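# Transfer deep-well block from nest N1 to nest N2

## Task

Take the 96-well deep-well block out of plate nest N1 and put it in plate nest N2, resting flat within N2's locating features and turned so that well A1 lies at the nest corner labelled A1. Dropping it a few millimetres onto N2 while releasing is acceptable, but a much bigger drop there counts as failure. The block must stay in place on its own, not only because the gripper holds it, and at the end the gripper must have released it and moved away.

## Robot and tools

Robot: one arm with six joints (waist, shoulder, elbow, wrist pitch, wrist yaw, wrist roll) and a two-finger parallel gripper. Each command row therefore controls this single arm.

Frames. Scene frame: origin on the table surface straight below the arm base, +z up, and +y to the left when facing along +x. The base itself may sit slightly tilted. Gripper frame: the fingers extend along its +z, and they close and open along its y. The reported end_effector_position is the point between the finger pads, roughly 1 cm back from the tips. Looking from the base, N1 is the right-hand nest. Well A1 is at the block's chamfered (cut) corner.

execute_actions(actions): actions is a list of actions, run one after another. Each action is a table of 1 to 15 rows; each row lasts one control step of 1/30 s, and if fewer than 15 rows are given the last one is repeated to fill 15 steps (so one action is 0.5 s). A row has 7 numbers, each in [-1, 1]: dx, dy, dz, rx, ry, rz, opening. dx to rz are an offset, not a pose: they are measured in the gripper's own axes from the gripper pose measured when that action began (for a call's first action, the last pose reported in this scene). Every row in a table refers back to that same starting pose, not to the row before. Scale: 1.0 equals 0.6 m for dx, dy, dz and 180 degrees for the rotation; rx, ry, rz form a single rotation vector. opening is absolute: +1 fully open (0.094 m), -1 closed. Optionally a row can carry 6 further numbers from 0 to 1, a gain multiplier per joint in the Joint positions order; it stays in force until replaced. An empty list just returns the current state and images.

Per step, the commanded pose is clipped to lie within 70 mm and 16 degrees of the measured pose, and damped inverse kinematics drives the joints toward it, favouring position over orientation when both cannot be met. Large offsets may therefore need several actions; after an action the arm only continues to the last clipped pose. Offsets of only a few mm may not move the hand at all. The arm tends to finish a centimetre or more off target, usually low, and zero offsets can let it sag further; to hold height, send the correction back to the wanted pose first, then zeros, aiming higher if it still droops. Repeating a small offset against something rigid does not increase force, but against something yielding it goes deeper.

move(target, speed, blocking): target is one 7-number row (13 with stiffness) laid out as above, an offset in gripper axes from the pose in the latest result that shows one. The gripper travels a straight path toward it lasting 0.5 to 10 s (cut off at 10 s), rotating the short way. speed is the path's top speed in m/s, 0.002 to 0.5, default 0.25; rotation is limited to twice that in rad/s. The opening value is applied at the start. The path ignores obstacles, and the real hand may lag, deviate or overshoot the speed, especially near full reach. Faster contact hits harder, and a target set further beyond the contact presses harder. With blocking=false you get a result after 0.5 s while the arm keeps going; other moves and execute_actions are refused until a result shows it ended, so use wait or stop. The result adds a move: line giving how it ended (done near target, or off_target, moving, held, fault) and which limits acted: paced means the sent pose was clipped, held means a check blocked steps (afterwards the arm may jump much faster than speed); distance to target is also given.

wait(seconds): 0 to 10; lets the scene run with the last command held, returning early if a running move finishes. stop(): brakes a running move, needing more distance at higher speed; the fingers keep moving. zoom_image(camera, region): camera is cam_high, cam_low or cam_wrist (each 504x504); region [x0, y0, x1, y1] in pixels from the top-left, at most 504 by 504. finished_scene(scene): ends the current scene, given its number, after the last command has been held; irreversible. Replying without a tool call ends everything.

Result lines: end_effector_position (m) and end_effector_quat_wxyz in the scene frame, which can be inaccurate at long reach; Hand target, the pose the controller is now heading for; Joint positions and Joint velocities for the six joints (rad, rad/s) plus the finger pad gap (m, m/s); joint torques (overall drive output, with offsets, scaling and noise, nonzero even unloaded); grip_measured, the finger opening on the command scale; a pose unreachable line when the clearance check (which counts the base mount as arm) altered or blocked a command; FAULT, MOTOR HOT and OVER-TEMPERATURE FAULT lines. Joint ranges (rad): waist -2.880 to 2.880, shoulder 0.000 to 3.142, elbow 0.000 to 3.019, wrist pitch -1.693 to 1.571, wrist yaw -1.571 to 1.571, wrist roll -2.094 to 2.094.

Gripping: the fingers go to the commanded grip_measured value (except near the ends); hold by commanding about 0.03 below grip_measured, less for a lighter grip. Readings can be off by about 1 mm consistently. Pad force tops out near 50 to 62 N, less on thin parts, with a brief spike on first contact.

Cautions: the simulation keeps running while you compose a reply, with the arm holding its last command. Holding a load heats the motors; a warning appears from 85 °C and at 100 °C the arm and gripper go limp and drop. Avoid dropping the block from height, slamming, hard pushes and knocking anything off the table, which ends the scene. Loose objects may occasionally get a small external shove. An arm blocked by an object keeps pressing until given a new command.

Each tool is called after "Request:" as a command line: name --argument value for each argument, lists and objects as JSON in quotes; but a table of rows of numbers goes row by row, as --pt "numbers of a row", without its own name.

## Session

I'll start by observing the scene.

Request:
execute_actions --actions '[]'

Scene clock: 0.00 s.
end_effector_position=(+0.3936, +0.0621, +0.3782) grip_measured=+1.000 end_effector_quat_wxyz=(+0.298, +0.831, +0.454, -0.120)
Joint positions: [-0.254  1.349  1.224 -1.378 -0.148  1.823  0.094]
Joint velocities: [ 0.005 -0.005 -0.002 -0.007  0.022 -0.11   0.   ]
Joint torques (N m, as the arm reports them, + toward a larger angle): no reading
Hand target: +0.400, +0.066, +0.386; +0.305, +0.827, +0.458, -0.113
Joint stiffness scale: [1. 1. 1. 1. 1. 1.]

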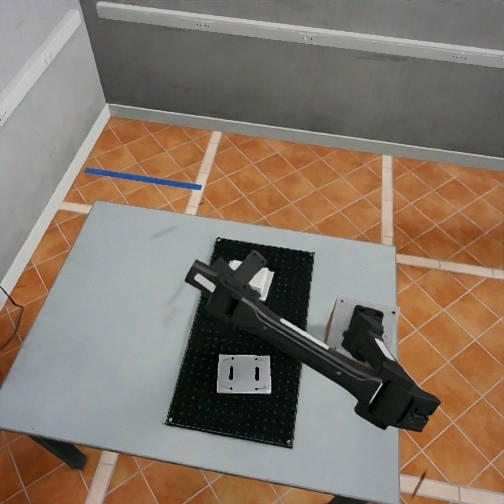

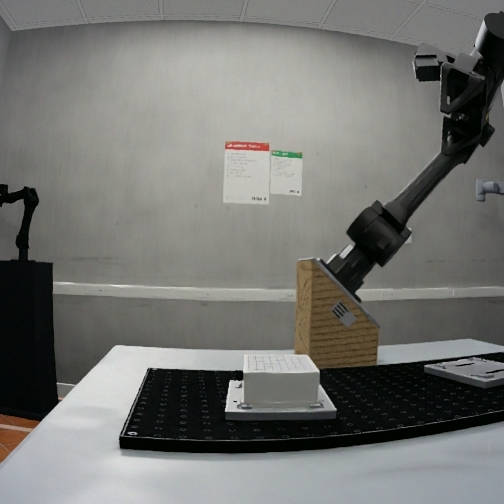

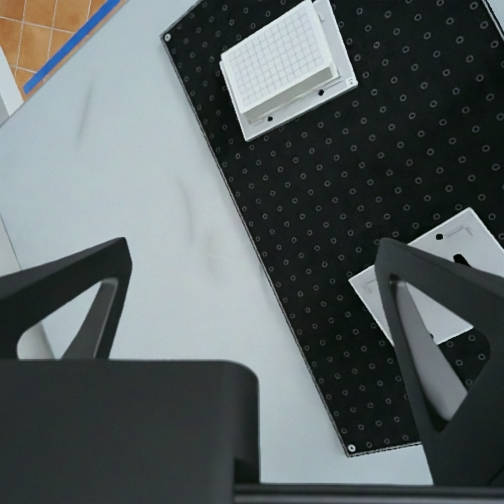

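Request:
zoom_image --camera "cam_high" --region '[150, 220, 450, 470]'

Request:
zoom_image --camera "cam_wrist" --region '[200, 0, 380, 160]'

Request:
zoom_image --camera "cam_low" --region '[200, 330, 360, 440]'

Request:
zoom_image --camera "cam_high" --region '[205, 345, 285, 405]'

Region (150, 220, 450, 470) of cam_high's 504x504 image, scaled by 1.680, with more detail than that image has.

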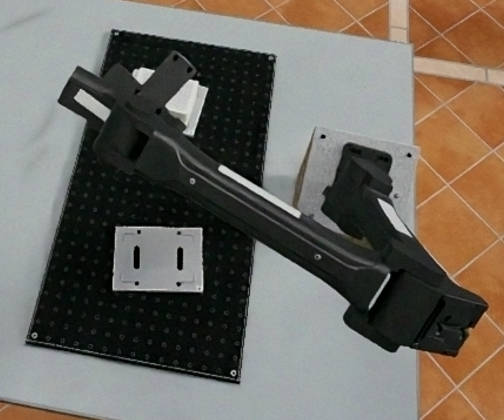

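Region (200, 0, 380, 160) of cam_wrist's 504x504 image, scaled by 2.800, with more detail than that image has.

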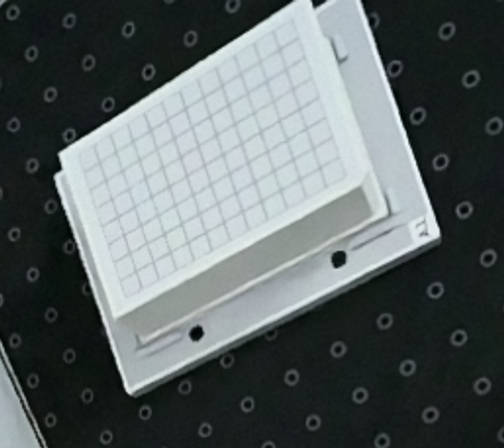

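Region (200, 330, 360, 440) of cam_low's 504x504 image, scaled by 3.150, with more detail than that image has; it fills the top 346 rows of this view, and the rest is white.

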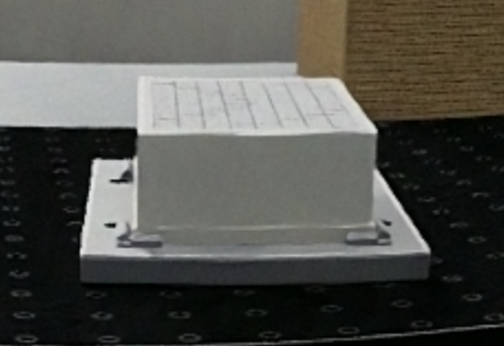

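Region (205, 345, 285, 405) of cam_high's 504x504 image, scaled by 6.300, with more detail than that image has; it fills the top 378 rows of this view, and the rest is white.

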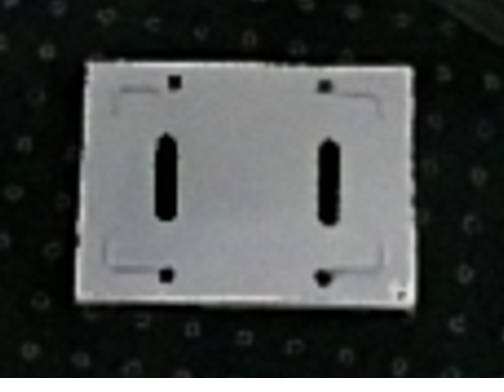

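Request:
move --target '[-0.1037, -0.031, 0.378, -0.0943, 0.234, -0.653, 1.0]' --speed 0.4

Scene clock: 8.97 s.
end_effector_position=(+0.3441, -0.1003, +0.2061) grip_measured=+1.000 end_effector_quat_wxyz=(-0.008, +0.006, +1.000, +0.007)
Joint positions: [-0.5    1.895  1.011 -1.182 -0.632 -0.771  0.094]
Joint velocities: [-0.005 -0.024  0.002 -0.002 -0.007 -0.022  0.   ]
Joint torques (N m, as the arm reports them, + toward a larger angle): [-9.15 -8.3  11.63 -0.39  0.   -0.06]
Hand target: +0.358, -0.108, +0.219; +0.001, -0.001, +1.000, +0.001
Off the commanded pose: 0.023 m, 1 deg.
Joint stiffness scale: [1. 1. 1. 1. 1. 1.]
move: off_target

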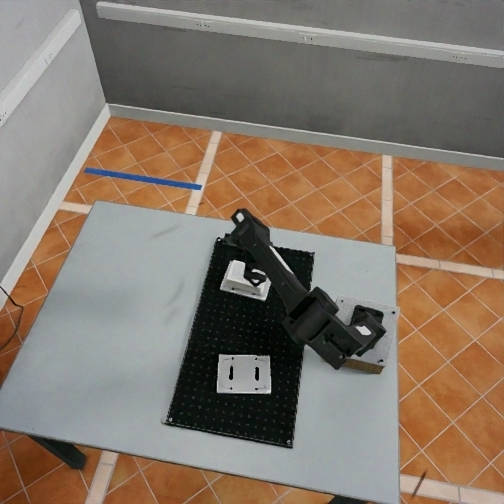

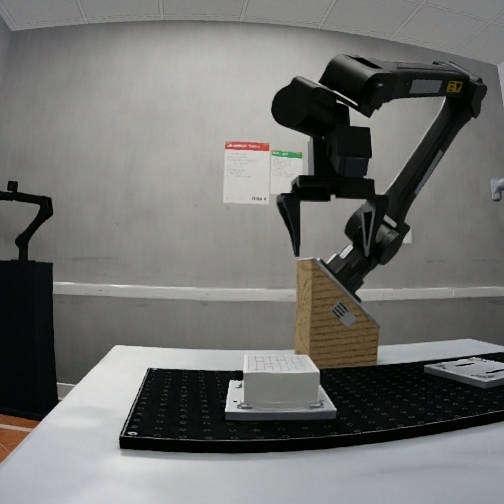

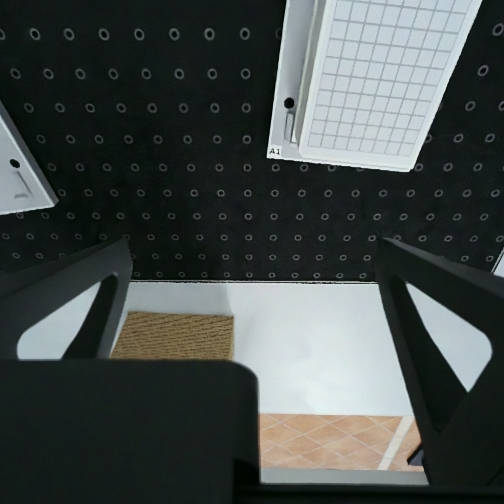

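Request:
zoom_image --camera "cam_wrist" --region '[60, 0, 312, 300]'

Request:
zoom_image --camera "cam_wrist" --region '[252, 0, 504, 252]'

Region (60, 0, 312, 300) of cam_wrist's 504x504 image, scaled by 1.680, with more detail than that image has; it fills the left 423 columns of this view, and the rest is white.

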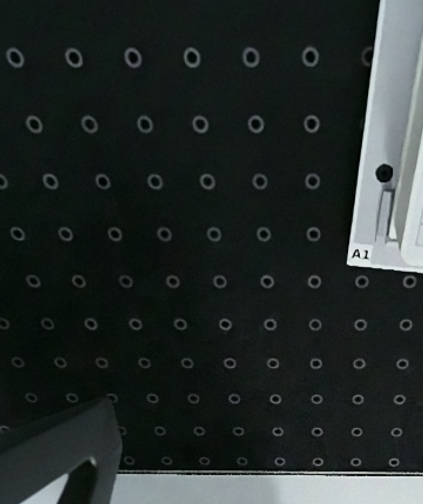

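Region (252, 0, 504, 252) of cam_wrist's 504x504 image, scaled by 2.000, with more detail than that image has.

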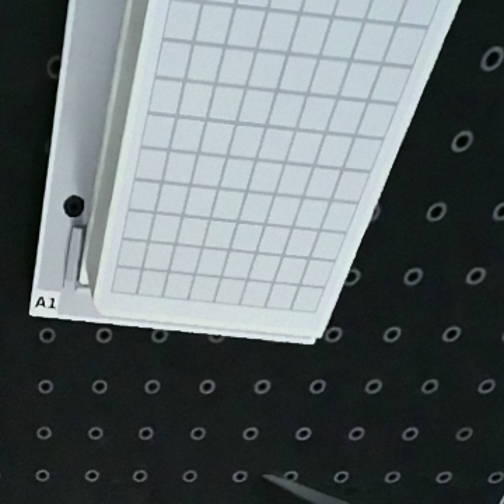

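Request:
move --target '[-0.102, -0.147, 0.1265, 0.0083, -0.0108, 0.0255, 1.0]' --speed 0.25

Scene clock: 14.13 s.
end_effector_position=(+0.3791, -0.1812, +0.1205) grip_measured=+1.000 end_effector_quat_wxyz=(-0.008, +0.061, +0.998, +0.007)
Joint positions: [-0.448  2.206  1.121 -0.946 -0.657 -0.603  0.094]
Joint velocities: [-0.015  0.005 -0.012 -0.007 -0.022  0.066  0.   ]
Joint torques (N m, as the arm reports them, + toward a larger angle): [ -8.81 -12.44   9.89   1.21  -0.16   0.04]
Hand target: +0.402, -0.187, +0.129; +0.009, +0.046, +0.999, -0.006
Off the commanded pose: 0.026 m, 3 deg.
Joint stiffness scale: [1. 1. 1. 1. 1. 1.]
move: off_target

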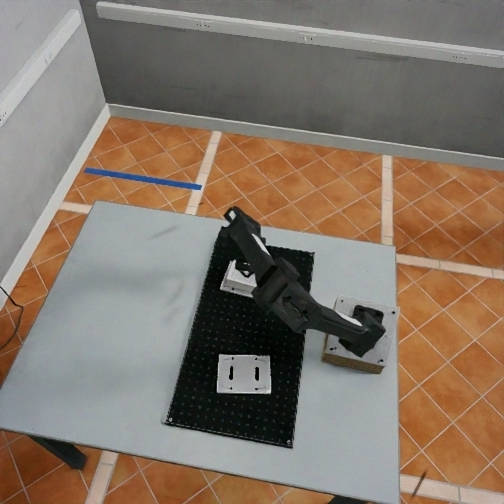

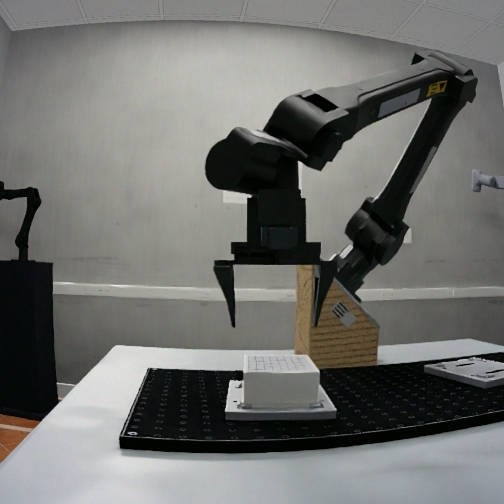

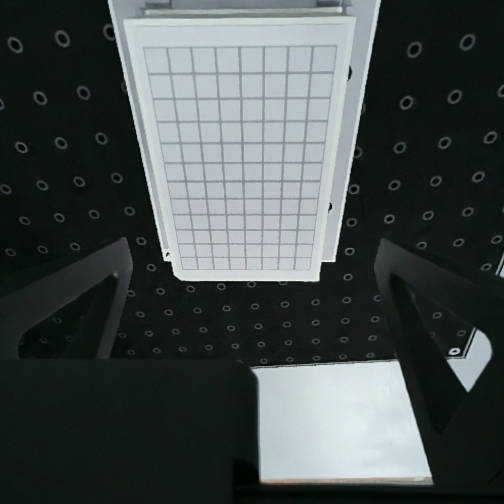

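Request:
zoom_image --camera "cam_wrist" --region '[100, 0, 400, 300]'

Request:
zoom_image --camera "cam_low" --region '[190, 230, 370, 430]'

Region (100, 0, 400, 300) of cam_wrist's 504x504 image, scaled by 1.680, with more detail than that image has.

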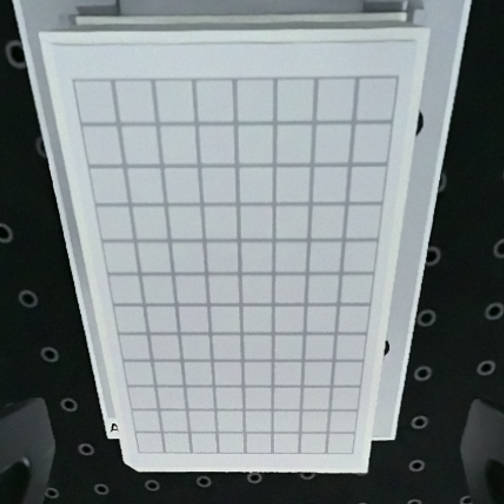

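Region (190, 230, 370, 430) of cam_low's 504x504 image, scaled by 2.520, with more detail than that image has; it fills the left 454 columns of this view, and the rest is white.

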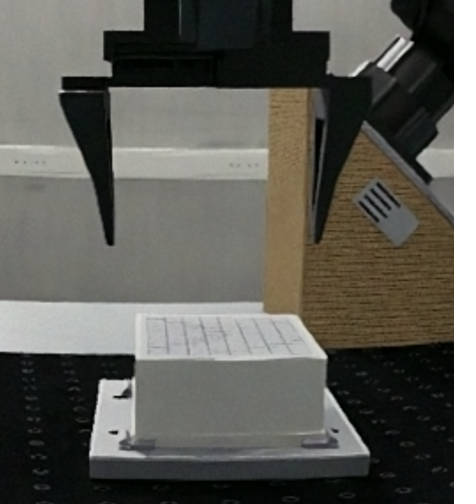

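Request:
execute_actions --actions '[[[-0.0405,-0.004,-0.0115,0.0089,-0.0113,-0.010,1],[-0.042,-0.003,-0.008,0.0094,-0.0118,-0.0104,1],[-0.044,-0.002,-0.005,0.010,-0.0123,-0.0109,1],[-0.0455,-0.001,-0.0015,0.0106,-0.0129,-0.0113,1],[-0.047,0.0,0.002,0.0111,-0.0134,-0.0118,1],[-0.049,0.001,0.005,0.0117,-0.0139,-0.0122,1],[-0.0505,0.002,0.0085,0.0123,-0.0144,-0.0127,1],[-0.052,0.003,0.012,0.0129,-0.015,-0.0131,1],[-0.054,0.0035,0.015,0.0134,-0.0155,-0.0136,1],[-0.0555,0.004,0.0185,0.014,-0.016,-0.014,1]]]'

Request:
wait --seconds 0.3

Scene clock: 17.80 s.
end_effector_position=(+0.3991, -0.1777, +0.1070) grip_measured=+1.000 end_effector_quat_wxyz=(+0.005, +0.043, +0.999, -0.009)
Joint positions: [-0.399  2.206  1.121 -0.86  -0.666 -0.551  0.094]
Joint velocities: [ 0.024 -0.005  0.002  0.017 -0.037  0.095  0.   ]
Joint torques (N m, as the arm reports them, + toward a larger angle): [ -9.62 -11.82   8.01   1.28  -0.1    0.11]
Hand target: +0.412, -0.183, +0.109; +0.016, +0.039, +0.999, -0.016
Off the commanded pose: 0.014 m, 2 deg.
Joint stiffness scale: [1. 1. 1. 1. 1. 1.]

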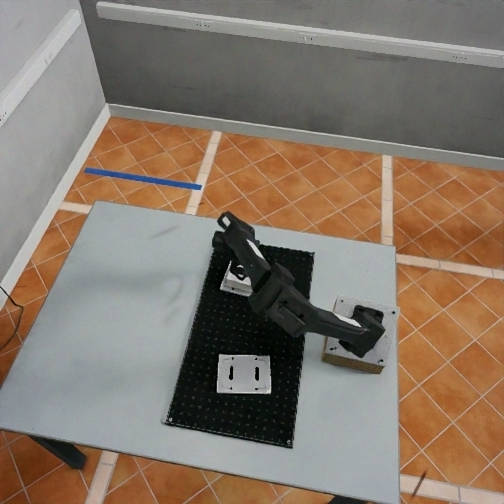

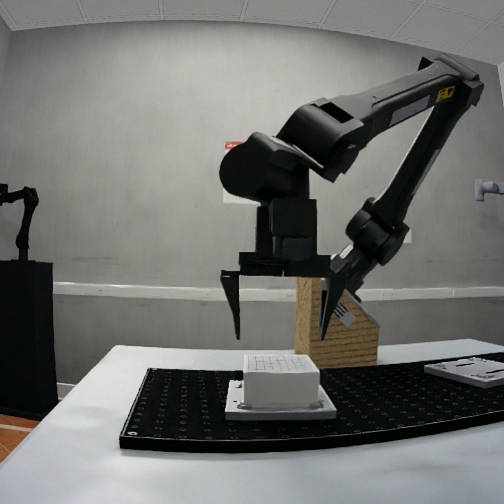

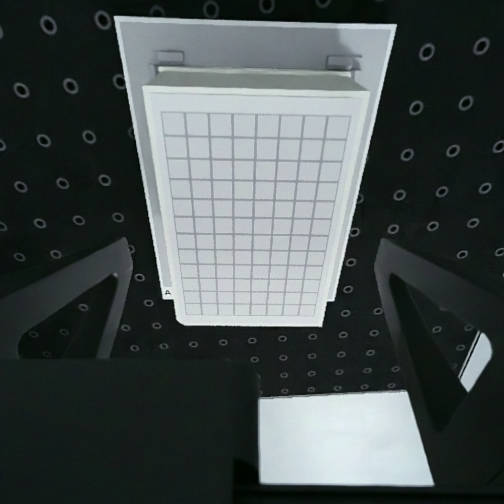

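Scene clock: 18.10 s.
end_effector_position=(+0.3992, -0.1777, +0.1069) grip_measured=+1.000 end_effector_quat_wxyz=(+0.005, +0.046, +0.999, -0.009)
Joint positions: [-0.399  2.206  1.121 -0.859 -0.666 -0.544  0.094]
Joint velocities: [-0.005 -0.005  0.032 -0.017 -0.007 -0.037  0.   ]
Joint torques (N m, as the arm reports them, + toward a larger angle): [ -9.86 -12.23   7.92   1.32  -0.1    0.11]
Hand target: +0.412, -0.183, +0.109; +0.016, +0.039, +0.999, -0.016
Off the commanded pose: 0.014 m, 2 deg.
Joint stiffness scale: [1. 1. 1. 1. 1. 1.]
wait: 0.30 s; at rest by 0.17 s

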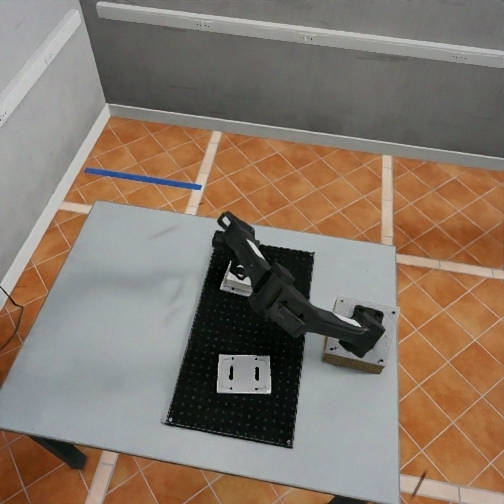

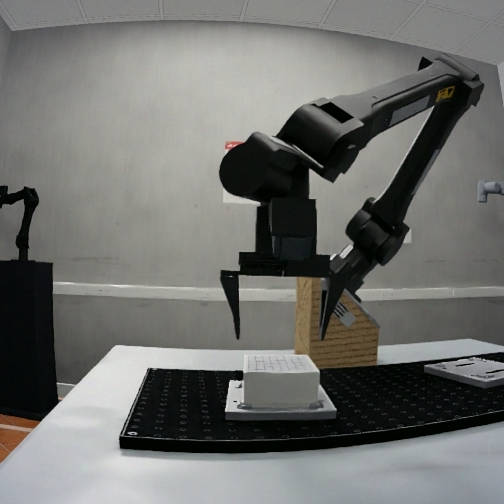

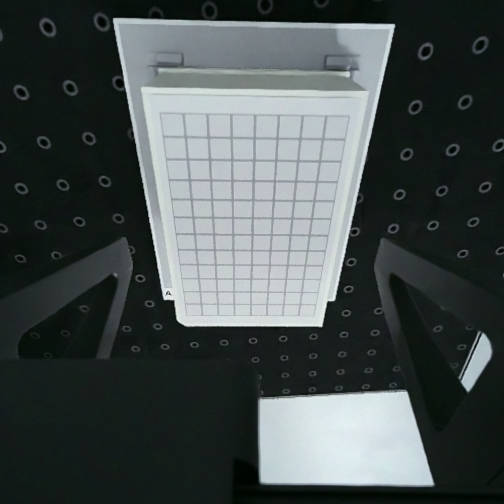

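Request:
execute_actions --actions '[[[-0.0195,-0.007,0.0,0.004,-0.0065,-0.0038,1],[-0.017,-0.007,0.003,0.0034,-0.006,-0.0031,1],[-0.0145,-0.0067,0.006,0.0028,-0.0054,-0.0024,1],[-0.012,-0.0065,0.009,0.0023,-0.0049,-0.0018,1],[-0.0095,-0.0064,0.012,0.0017,-0.0044,-0.0011,1],[-0.007,-0.0062,0.015,0.0012,-0.0039,-0.0004,1],[-0.005,-0.006,0.018,0.0006,-0.0034,0.0002,1],[-0.0025,-0.006,0.021,0.0,-0.0028,0.0009,1],[0.0,-0.0058,0.024,-0.0005,-0.0023,0.0016,1],[0.0022,-0.0056,0.027,-0.001,-0.0018,0.0022,1],[0.0045,-0.0055,0.030,-0.0016,-0.0013,0.0029,1]]]'

Request:
wait --seconds 0.2

Scene clock: 32.23 s.
end_effector_position=(+0.4031, -0.1800, +0.1035) grip_measured=+1.000 end_effector_quat_wxyz=(+0.016, +0.045, +0.999, -0.011)
Joint positions: [-0.396  2.21   1.116 -0.822 -0.675 -0.527  0.094]
Joint velocities: [ 0.034  0.024 -0.037 -0.007 -0.037 -0.051  0.   ]
Joint torques (N m, as the arm reports them, + toward a larger angle): [ -8.41 -10.9    5.03   1.26  -0.11   0.14]
Hand target: +0.396, -0.181, +0.089; +0.008, +0.051, +0.999, -0.007
Off the commanded pose: 0.016 m, 1 deg.
Joint stiffness scale: [1. 1. 1. 1. 1. 1.]

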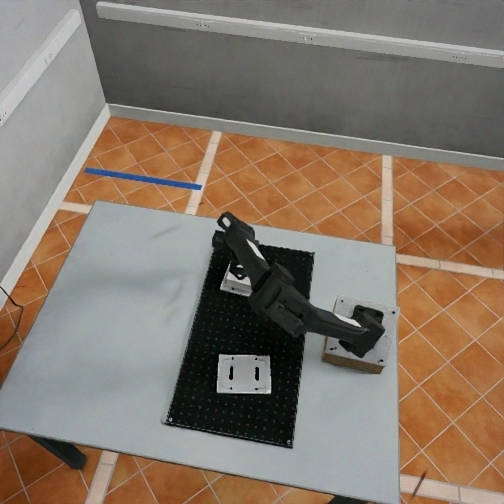

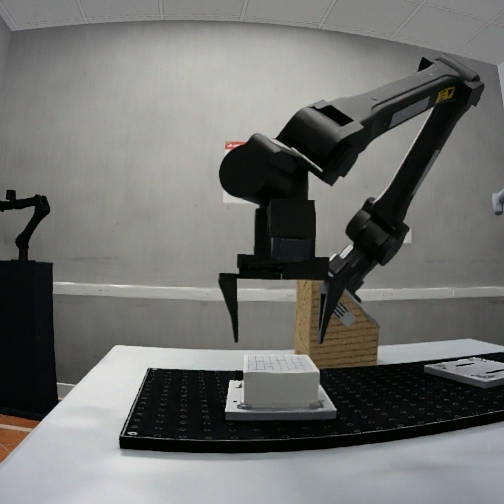

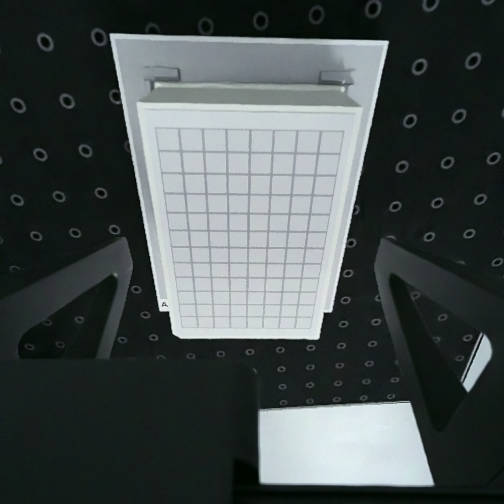

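Scene clock: 32.43 s.
end_effector_position=(+0.4012, -0.1803, +0.1011) grip_measured=+1.000 end_effector_quat_wxyz=(+0.014, +0.047, +0.999, -0.010)
Joint positions: [-0.395  2.214  1.114 -0.821 -0.675 -0.525  0.094]
Joint velocities: [-0.015 -0.015 -0.017 -0.007 -0.051  0.037  0.   ]
Joint torques (N m, as the arm reports them, + toward a larger angle): [ -9.4  -11.47   5.19   1.15  -0.1    0.07]
Hand target: +0.396, -0.181, +0.089; +0.008, +0.051, +0.999, -0.007
Off the commanded pose: 0.013 m, 1 deg.
Joint stiffness scale: [1. 1. 1. 1. 1. 1.]
wait: 0.20 s; no rest

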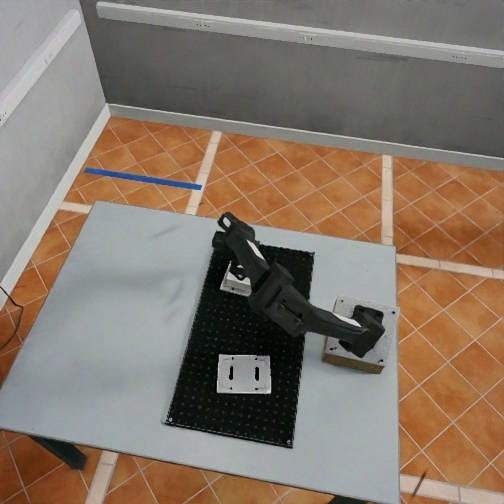

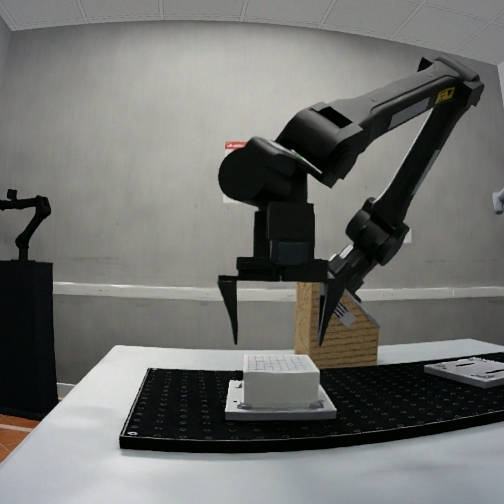

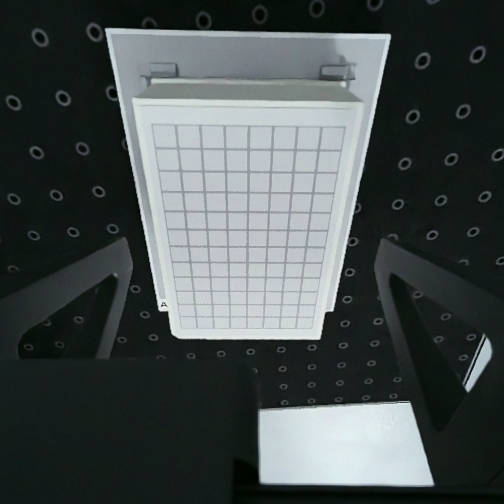

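Request:
execute_actions --actions '[]'

Scene clock: 32.67 s.
end_effector_position=(+0.4013, -0.1803, +0.1011) grip_measured=+1.000 end_effector_quat_wxyz=(+0.014, +0.047, +0.999, -0.010)
Joint positions: [-0.395  2.214  1.114 -0.821 -0.675 -0.525  0.094]
Joint velocities: [ 0.015 -0.005  0.007  0.002 -0.022 -0.007  0.   ]
Joint torques (N m, as the arm reports them, + toward a larger angle): [ -8.68 -10.91   5.08   1.35  -0.12   0.09]
Hand target: +0.396, -0.181, +0.089; +0.007, +0.051, +0.999, -0.007
Off the commanded pose: 0.013 m, 1 deg.
Joint stiffness scale: [1. 1. 1. 1. 1. 1.]

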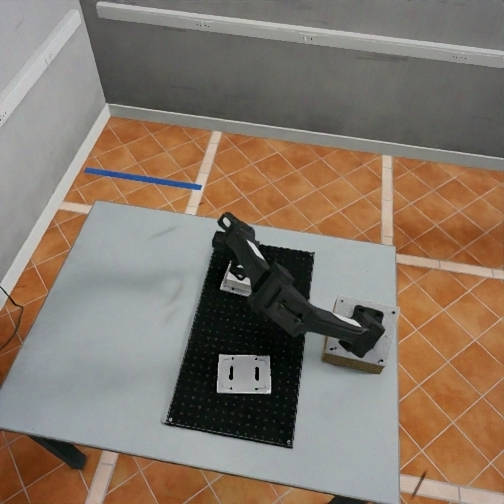

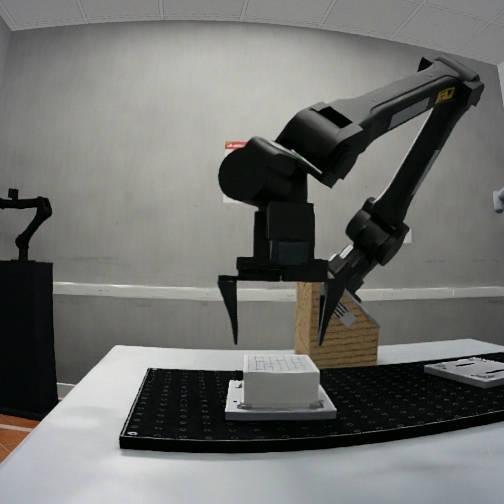

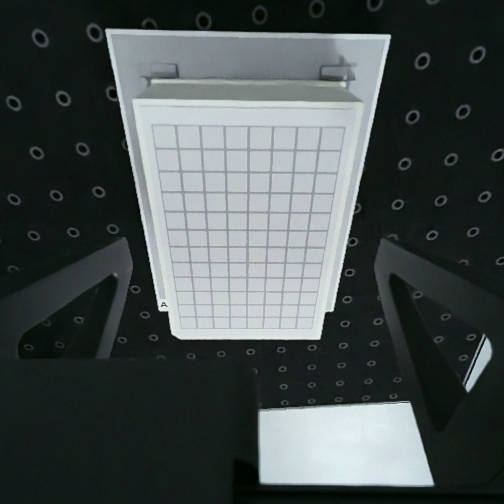

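Request:
execute_actions --actions '[[[0.0104,-0.0013,0.0219,-0.0026,0.0052,0.0026,1],[0.0121,-0.001,0.0235,-0.003,0.006,0.003,1],[0.0139,-0.0006,0.0252,-0.0035,0.0067,0.0033,1],[0.0156,-0.0002,0.0268,-0.0039,0.0075,0.0037,1],[0.0173,0.0001,0.0284,-0.0043,0.0082,0.0041,1],[0.019,0.0005,0.030,-0.0048,0.009,0.0045,1],[0.0207,0.0009,0.0316,-0.0052,0.0097,0.0048,1],[0.0224,0.0012,0.0332,-0.0056,0.0104,0.0052,1],[0.0242,0.0016,0.0349,-0.006,0.0112,0.0056,1],[0.0259,0.002,0.0365,-0.0065,0.0119,0.006,1],[0.0276,0.0023,0.0381,-0.0069,0.0127,0.0063,1],[0.0293,0.0027,0.0397,-0.0073,0.0134,0.0067,1]]]'

Request:
wait --seconds 0.4

Scene clock: 34.43 s.
end_effector_position=(+0.3904, -0.1770, +0.0889) grip_measured=+1.000 end_effector_quat_wxyz=(+0.001, +0.054, +0.999, -0.001)
Joint positions: [-0.384  2.23   1.097 -0.821 -0.679 -0.525  0.094]
Joint velocities: [ 0.005  0.054 -0.027 -0.002 -0.007  0.037  0.   ]
Joint torques (N m, as the arm reports them, + toward a larger angle): [ -8.98 -11.41   4.96   1.14  -0.13   0.09]
Hand target: +0.384, -0.177, +0.077; -0.007, +0.058, +0.998, +0.003
Off the commanded pose: 0.014 m, 1 deg.
Joint stiffness scale: [1. 1. 1. 1. 1. 1.]

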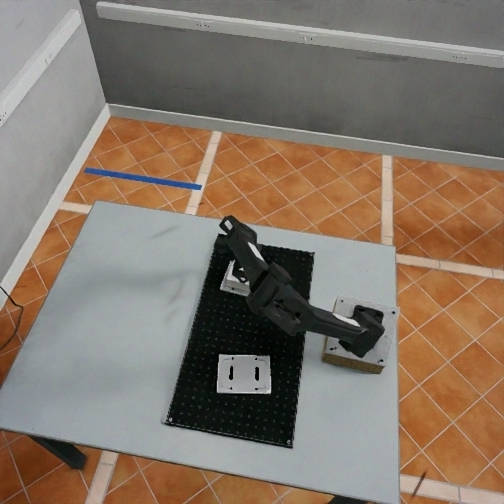

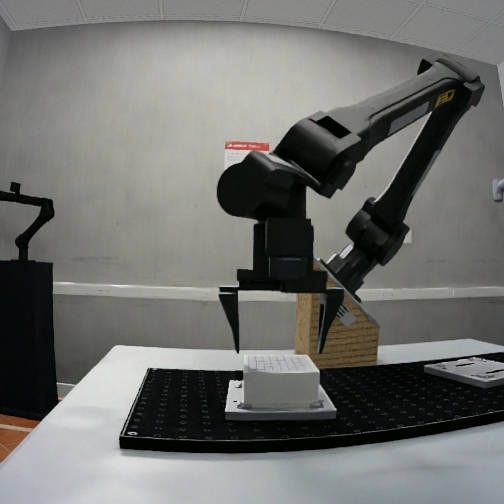

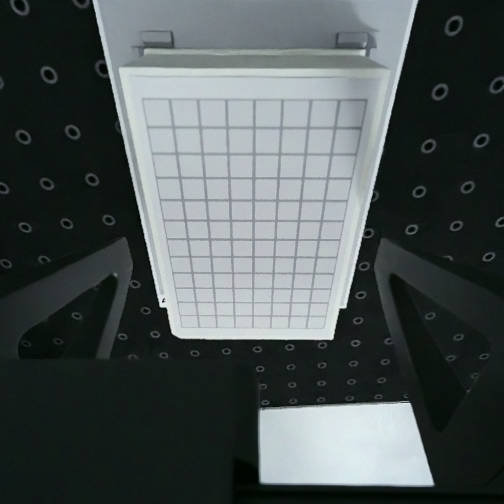

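Scene clock: 34.83 s.
end_effector_position=(+0.3895, -0.1772, +0.0876) grip_measured=+1.000 end_effector_quat_wxyz=(-0.001, +0.055, +0.999, -0.001)
Joint positions: [-0.384  2.233  1.096 -0.821 -0.679 -0.525  0.094]
Joint velocities: [ 0.005 -0.005 -0.012 -0.012 -0.022 -0.051  0.   ]
Joint torques (N m, as the arm reports them, + toward a larger angle): [ -9.01 -11.28   5.     1.26  -0.12   0.04]
Hand target: +0.384, -0.177, +0.077; -0.007, +0.058, +0.998, +0.002
Off the commanded pose: 0.012 m, 1 deg.
Joint stiffness scale: [1. 1. 1. 1. 1. 1.]
wait: 0.40 s; at rest by 0.20 s

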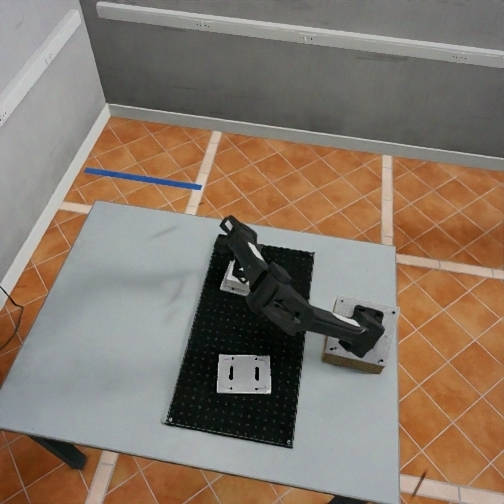

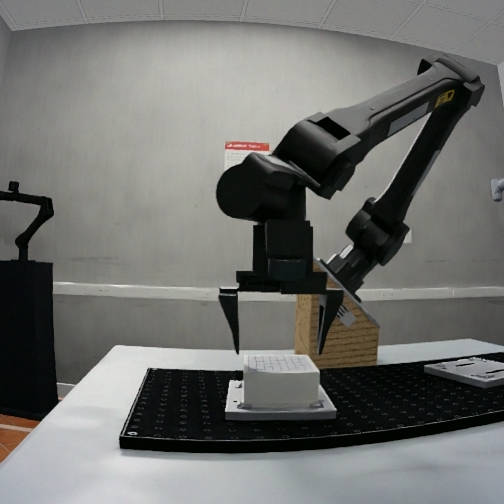

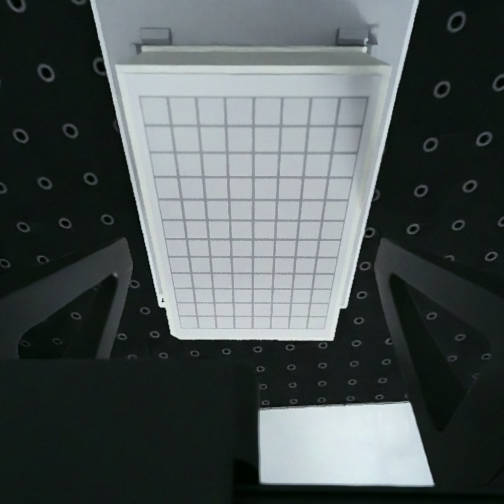

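Request:
execute_actions --actions '[[[0.0082,-0.0017,0.0205,-0.0018,0.004,0.002,1],[0.0082,-0.0017,0.022,-0.0018,0.004,0.002,1],[0.0082,-0.0017,0.024,-0.0018,0.004,0.002,1],[0.0082,-0.0017,0.0265,-0.0018,0.004,0.002,1],[0.0082,-0.0017,0.029,-0.0018,0.004,0.002,1],[0.0082,-0.0017,0.0315,-0.0018,0.004,0.002,1],[0.0082,-0.0017,0.034,-0.0018,0.004,0.002,1],[0.0082,-0.0017,0.0365,-0.0018,0.004,0.002,1],[0.0082,-0.0017,0.039,-0.0018,0.004,0.002,1],[0.0082,-0.0017,0.0415,-0.0018,0.004,0.002,1],[0.0082,-0.0017,0.044,-0.0018,0.004,0.002,1],[0.0082,-0.0017,0.0465,-0.0018,0.004,0.002,1],[0.0082,-0.0017,0.049,-0.0018,0.004,0.002,1],[0.0082,-0.0017,0.0515,-0.0018,0.004,0.002,1],[0.0082,-0.0017,0.054,-0.0018,0.004,0.002,1]]]'

Request:
wait --seconds 0.3

Scene clock: 37.60 s.
end_effector_position=(+0.3909, -0.1764, +0.0712) grip_measured=+1.000 end_effector_quat_wxyz=(+0.000, +0.050, +0.999, -0.001)
Joint positions: [-0.358  2.253  1.086 -0.768 -0.69  -0.501  0.094]
Joint velocities: [ 0.073  0.073 -0.061  0.125 -0.081 -0.007  0.   ]
Joint torques (N m, as the arm reports them, + toward a larger angle): [ -8.73 -11.15   4.21   1.25  -0.11   0.02]
Hand target: +0.384, -0.177, +0.056; -0.007, +0.058, +0.998, +0.003
Off the commanded pose: 0.017 m, 1 deg.
Joint stiffness scale: [1. 1. 1. 1. 1. 1.]

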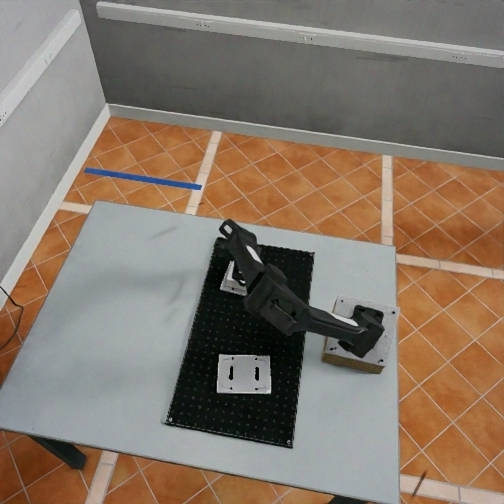

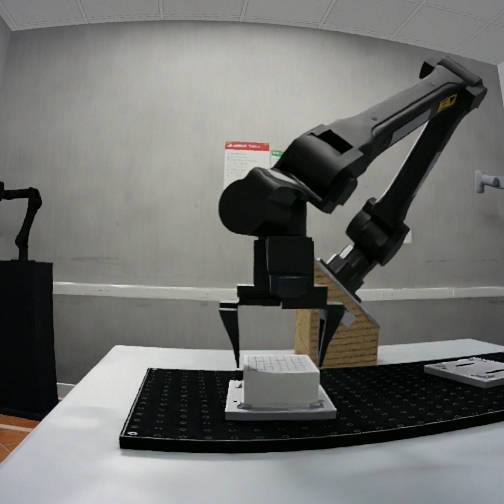

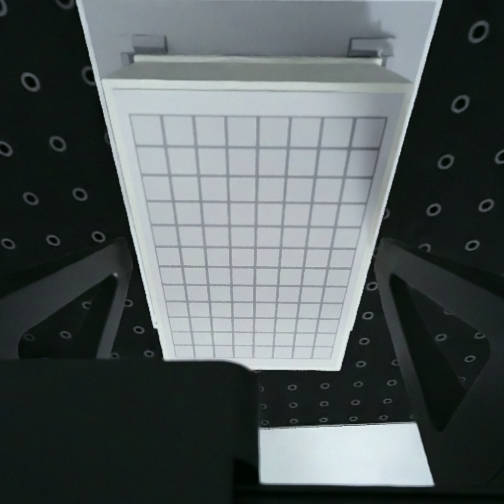

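Scene clock: 37.90 s.
end_effector_position=(+0.3890, -0.1766, +0.0653) grip_measured=+1.000 end_effector_quat_wxyz=(-0.003, +0.054, +0.999, +0.000)
Joint positions: [-0.351  2.263  1.083 -0.759 -0.69  -0.491  0.094]
Joint velocities: [-0.005  0.005 -0.012 -0.002 -0.037  0.066  0.   ]
Joint torques (N m, as the arm reports them, + toward a larger angle): [ -9.38 -11.23   4.59   1.07  -0.12   0.09]
Hand target: +0.384, -0.177, +0.056; -0.007, +0.058, +0.998, +0.003
Off the commanded pose: 0.011 m, 1 deg.
Joint stiffness scale: [1. 1. 1. 1. 1. 1.]
wait: 0.30 s; no rest

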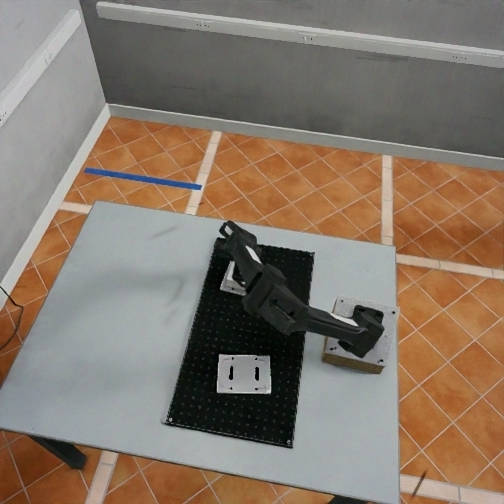

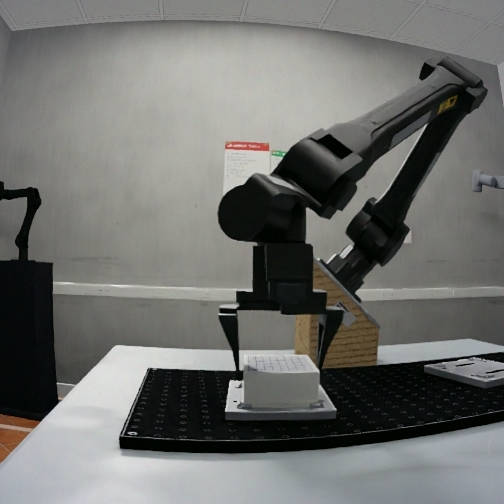

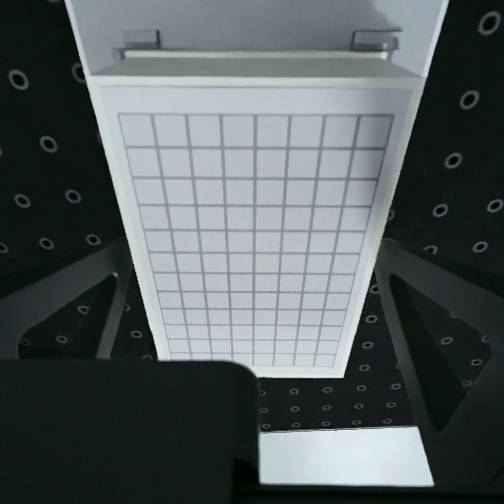

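Request:
execute_actions --actions '[[[0.0072,-0.0027,0.019,-0.0013,0.0027,0.0026,1],[0.0071,-0.0028,0.0215,-0.0013,0.0025,0.0027,1],[0.007,-0.0028,0.024,-0.0012,0.0024,0.0028,1],[0.0069,-0.0029,0.0265,-0.0012,0.0022,0.0029,1],[0.0068,-0.003,0.029,-0.0012,0.0021,0.0029,1],[0.0067,-0.003,0.0315,-0.0012,0.0019,0.003,1],[0.0066,-0.0031,0.034,-0.0011,0.0018,0.0031,1],[0.0065,-0.0032,0.0365,-0.0011,0.0016,0.0032,1],[0.0064,-0.0032,0.039,-0.0011,0.0015,0.0032,1],[0.0063,-0.0033,0.0415,-0.0011,0.0013,0.0033,1],[0.0062,-0.0034,0.0435,-0.001,0.0012,0.0034,1],[0.0061,-0.0034,0.0455,-0.001,0.0011,0.0035,1],[0.006,-0.0035,0.047,-0.001,0.001,0.0035,1]]]'

Request:
wait --seconds 0.3

Scene clock: 39.60 s.
end_effector_position=(+0.3917, -0.1771, +0.0497) grip_measured=+1.000 end_effector_quat_wxyz=(+0.002, +0.052, +0.999, -0.001)
Joint positions: [-0.326  2.284  1.075 -0.698 -0.701 -0.457  0.094]
Joint velocities: [ 0.054  0.063 -0.027  0.061 -0.022  0.037  0.   ]
Joint torques (N m, as the arm reports them, + toward a larger angle): [ -9.45 -11.38   3.97   1.26  -0.12   0.03]
Hand target: +0.385, -0.178, +0.038; -0.004, +0.059, +0.998, +0.002
Off the commanded pose: 0.014 m, 1 deg.
Joint stiffness scale: [1. 1. 1. 1. 1. 1.]

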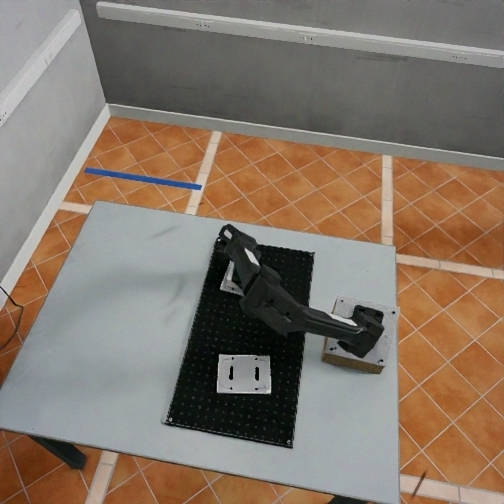

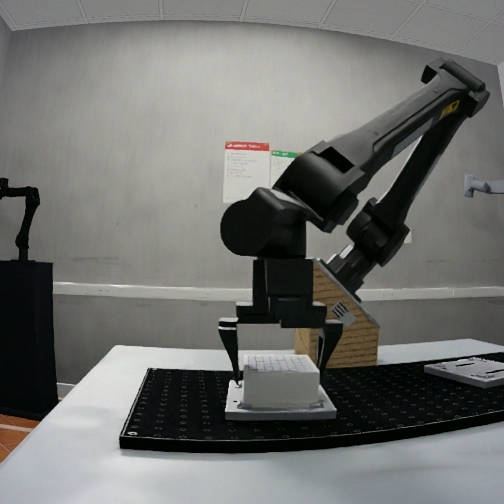

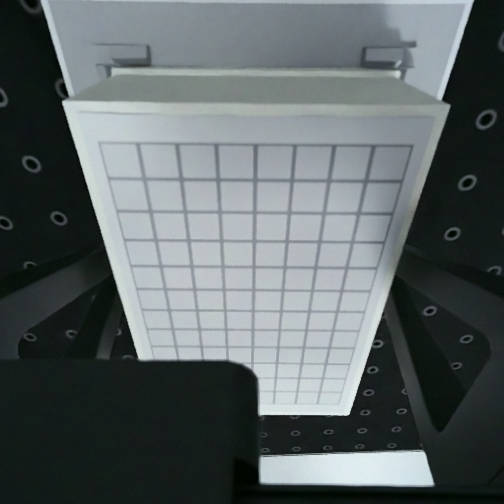

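Scene clock: 39.90 s.
end_effector_position=(+0.3905, -0.1774, +0.0471) grip_measured=+1.000 end_effector_quat_wxyz=(+0.000, +0.055, +0.998, -0.000)
Joint positions: [-0.324  2.289  1.074 -0.694 -0.701 -0.451  0.094]
Joint velocities: [-0.015 -0.005 -0.017 -0.017 -0.022  0.022  0.   ]
Joint torques (N m, as the arm reports them, + toward a larger angle): [ -8.76 -10.97   3.95   1.14  -0.12   0.07]
Hand target: +0.385, -0.178, +0.038; -0.004, +0.059, +0.998, +0.002
Off the commanded pose: 0.011 m, 1 deg.
Joint stiffness scale: [1. 1. 1. 1. 1. 1.]
wait: 0.30 s; at rest by 0.23 s

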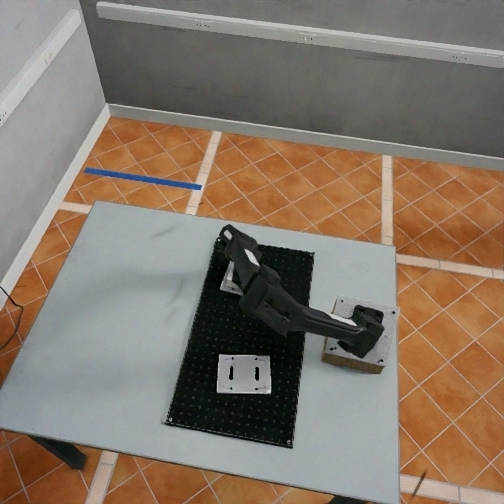

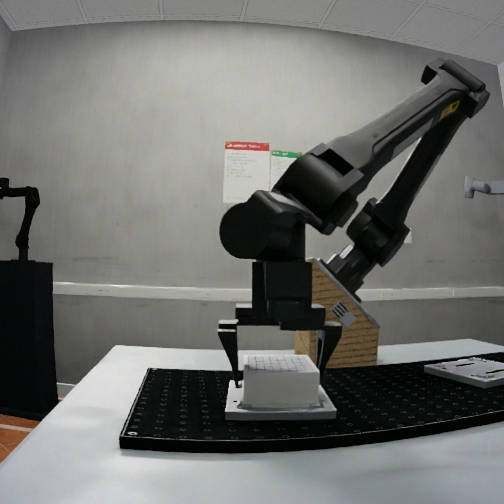

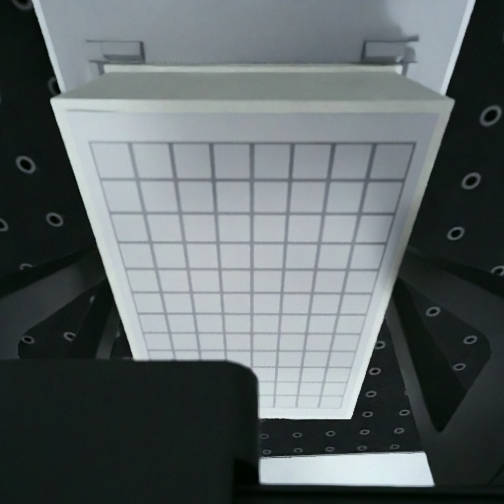

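Request:
zoom_image --camera "cam_low" --region '[205, 310, 355, 430]'

Region (205, 310, 355, 430) of cam_low's 504x504 image, scaled by 3.360, with more detail than that image has; it fills the top 403 rows of this view, and the rest is white.

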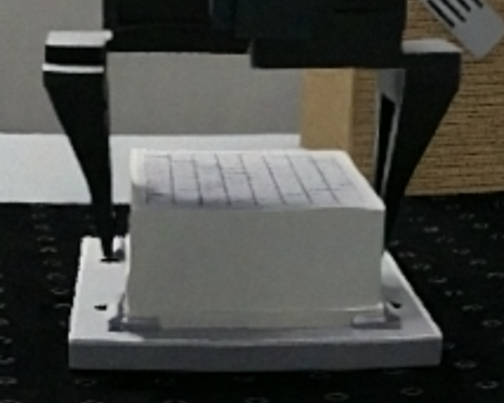

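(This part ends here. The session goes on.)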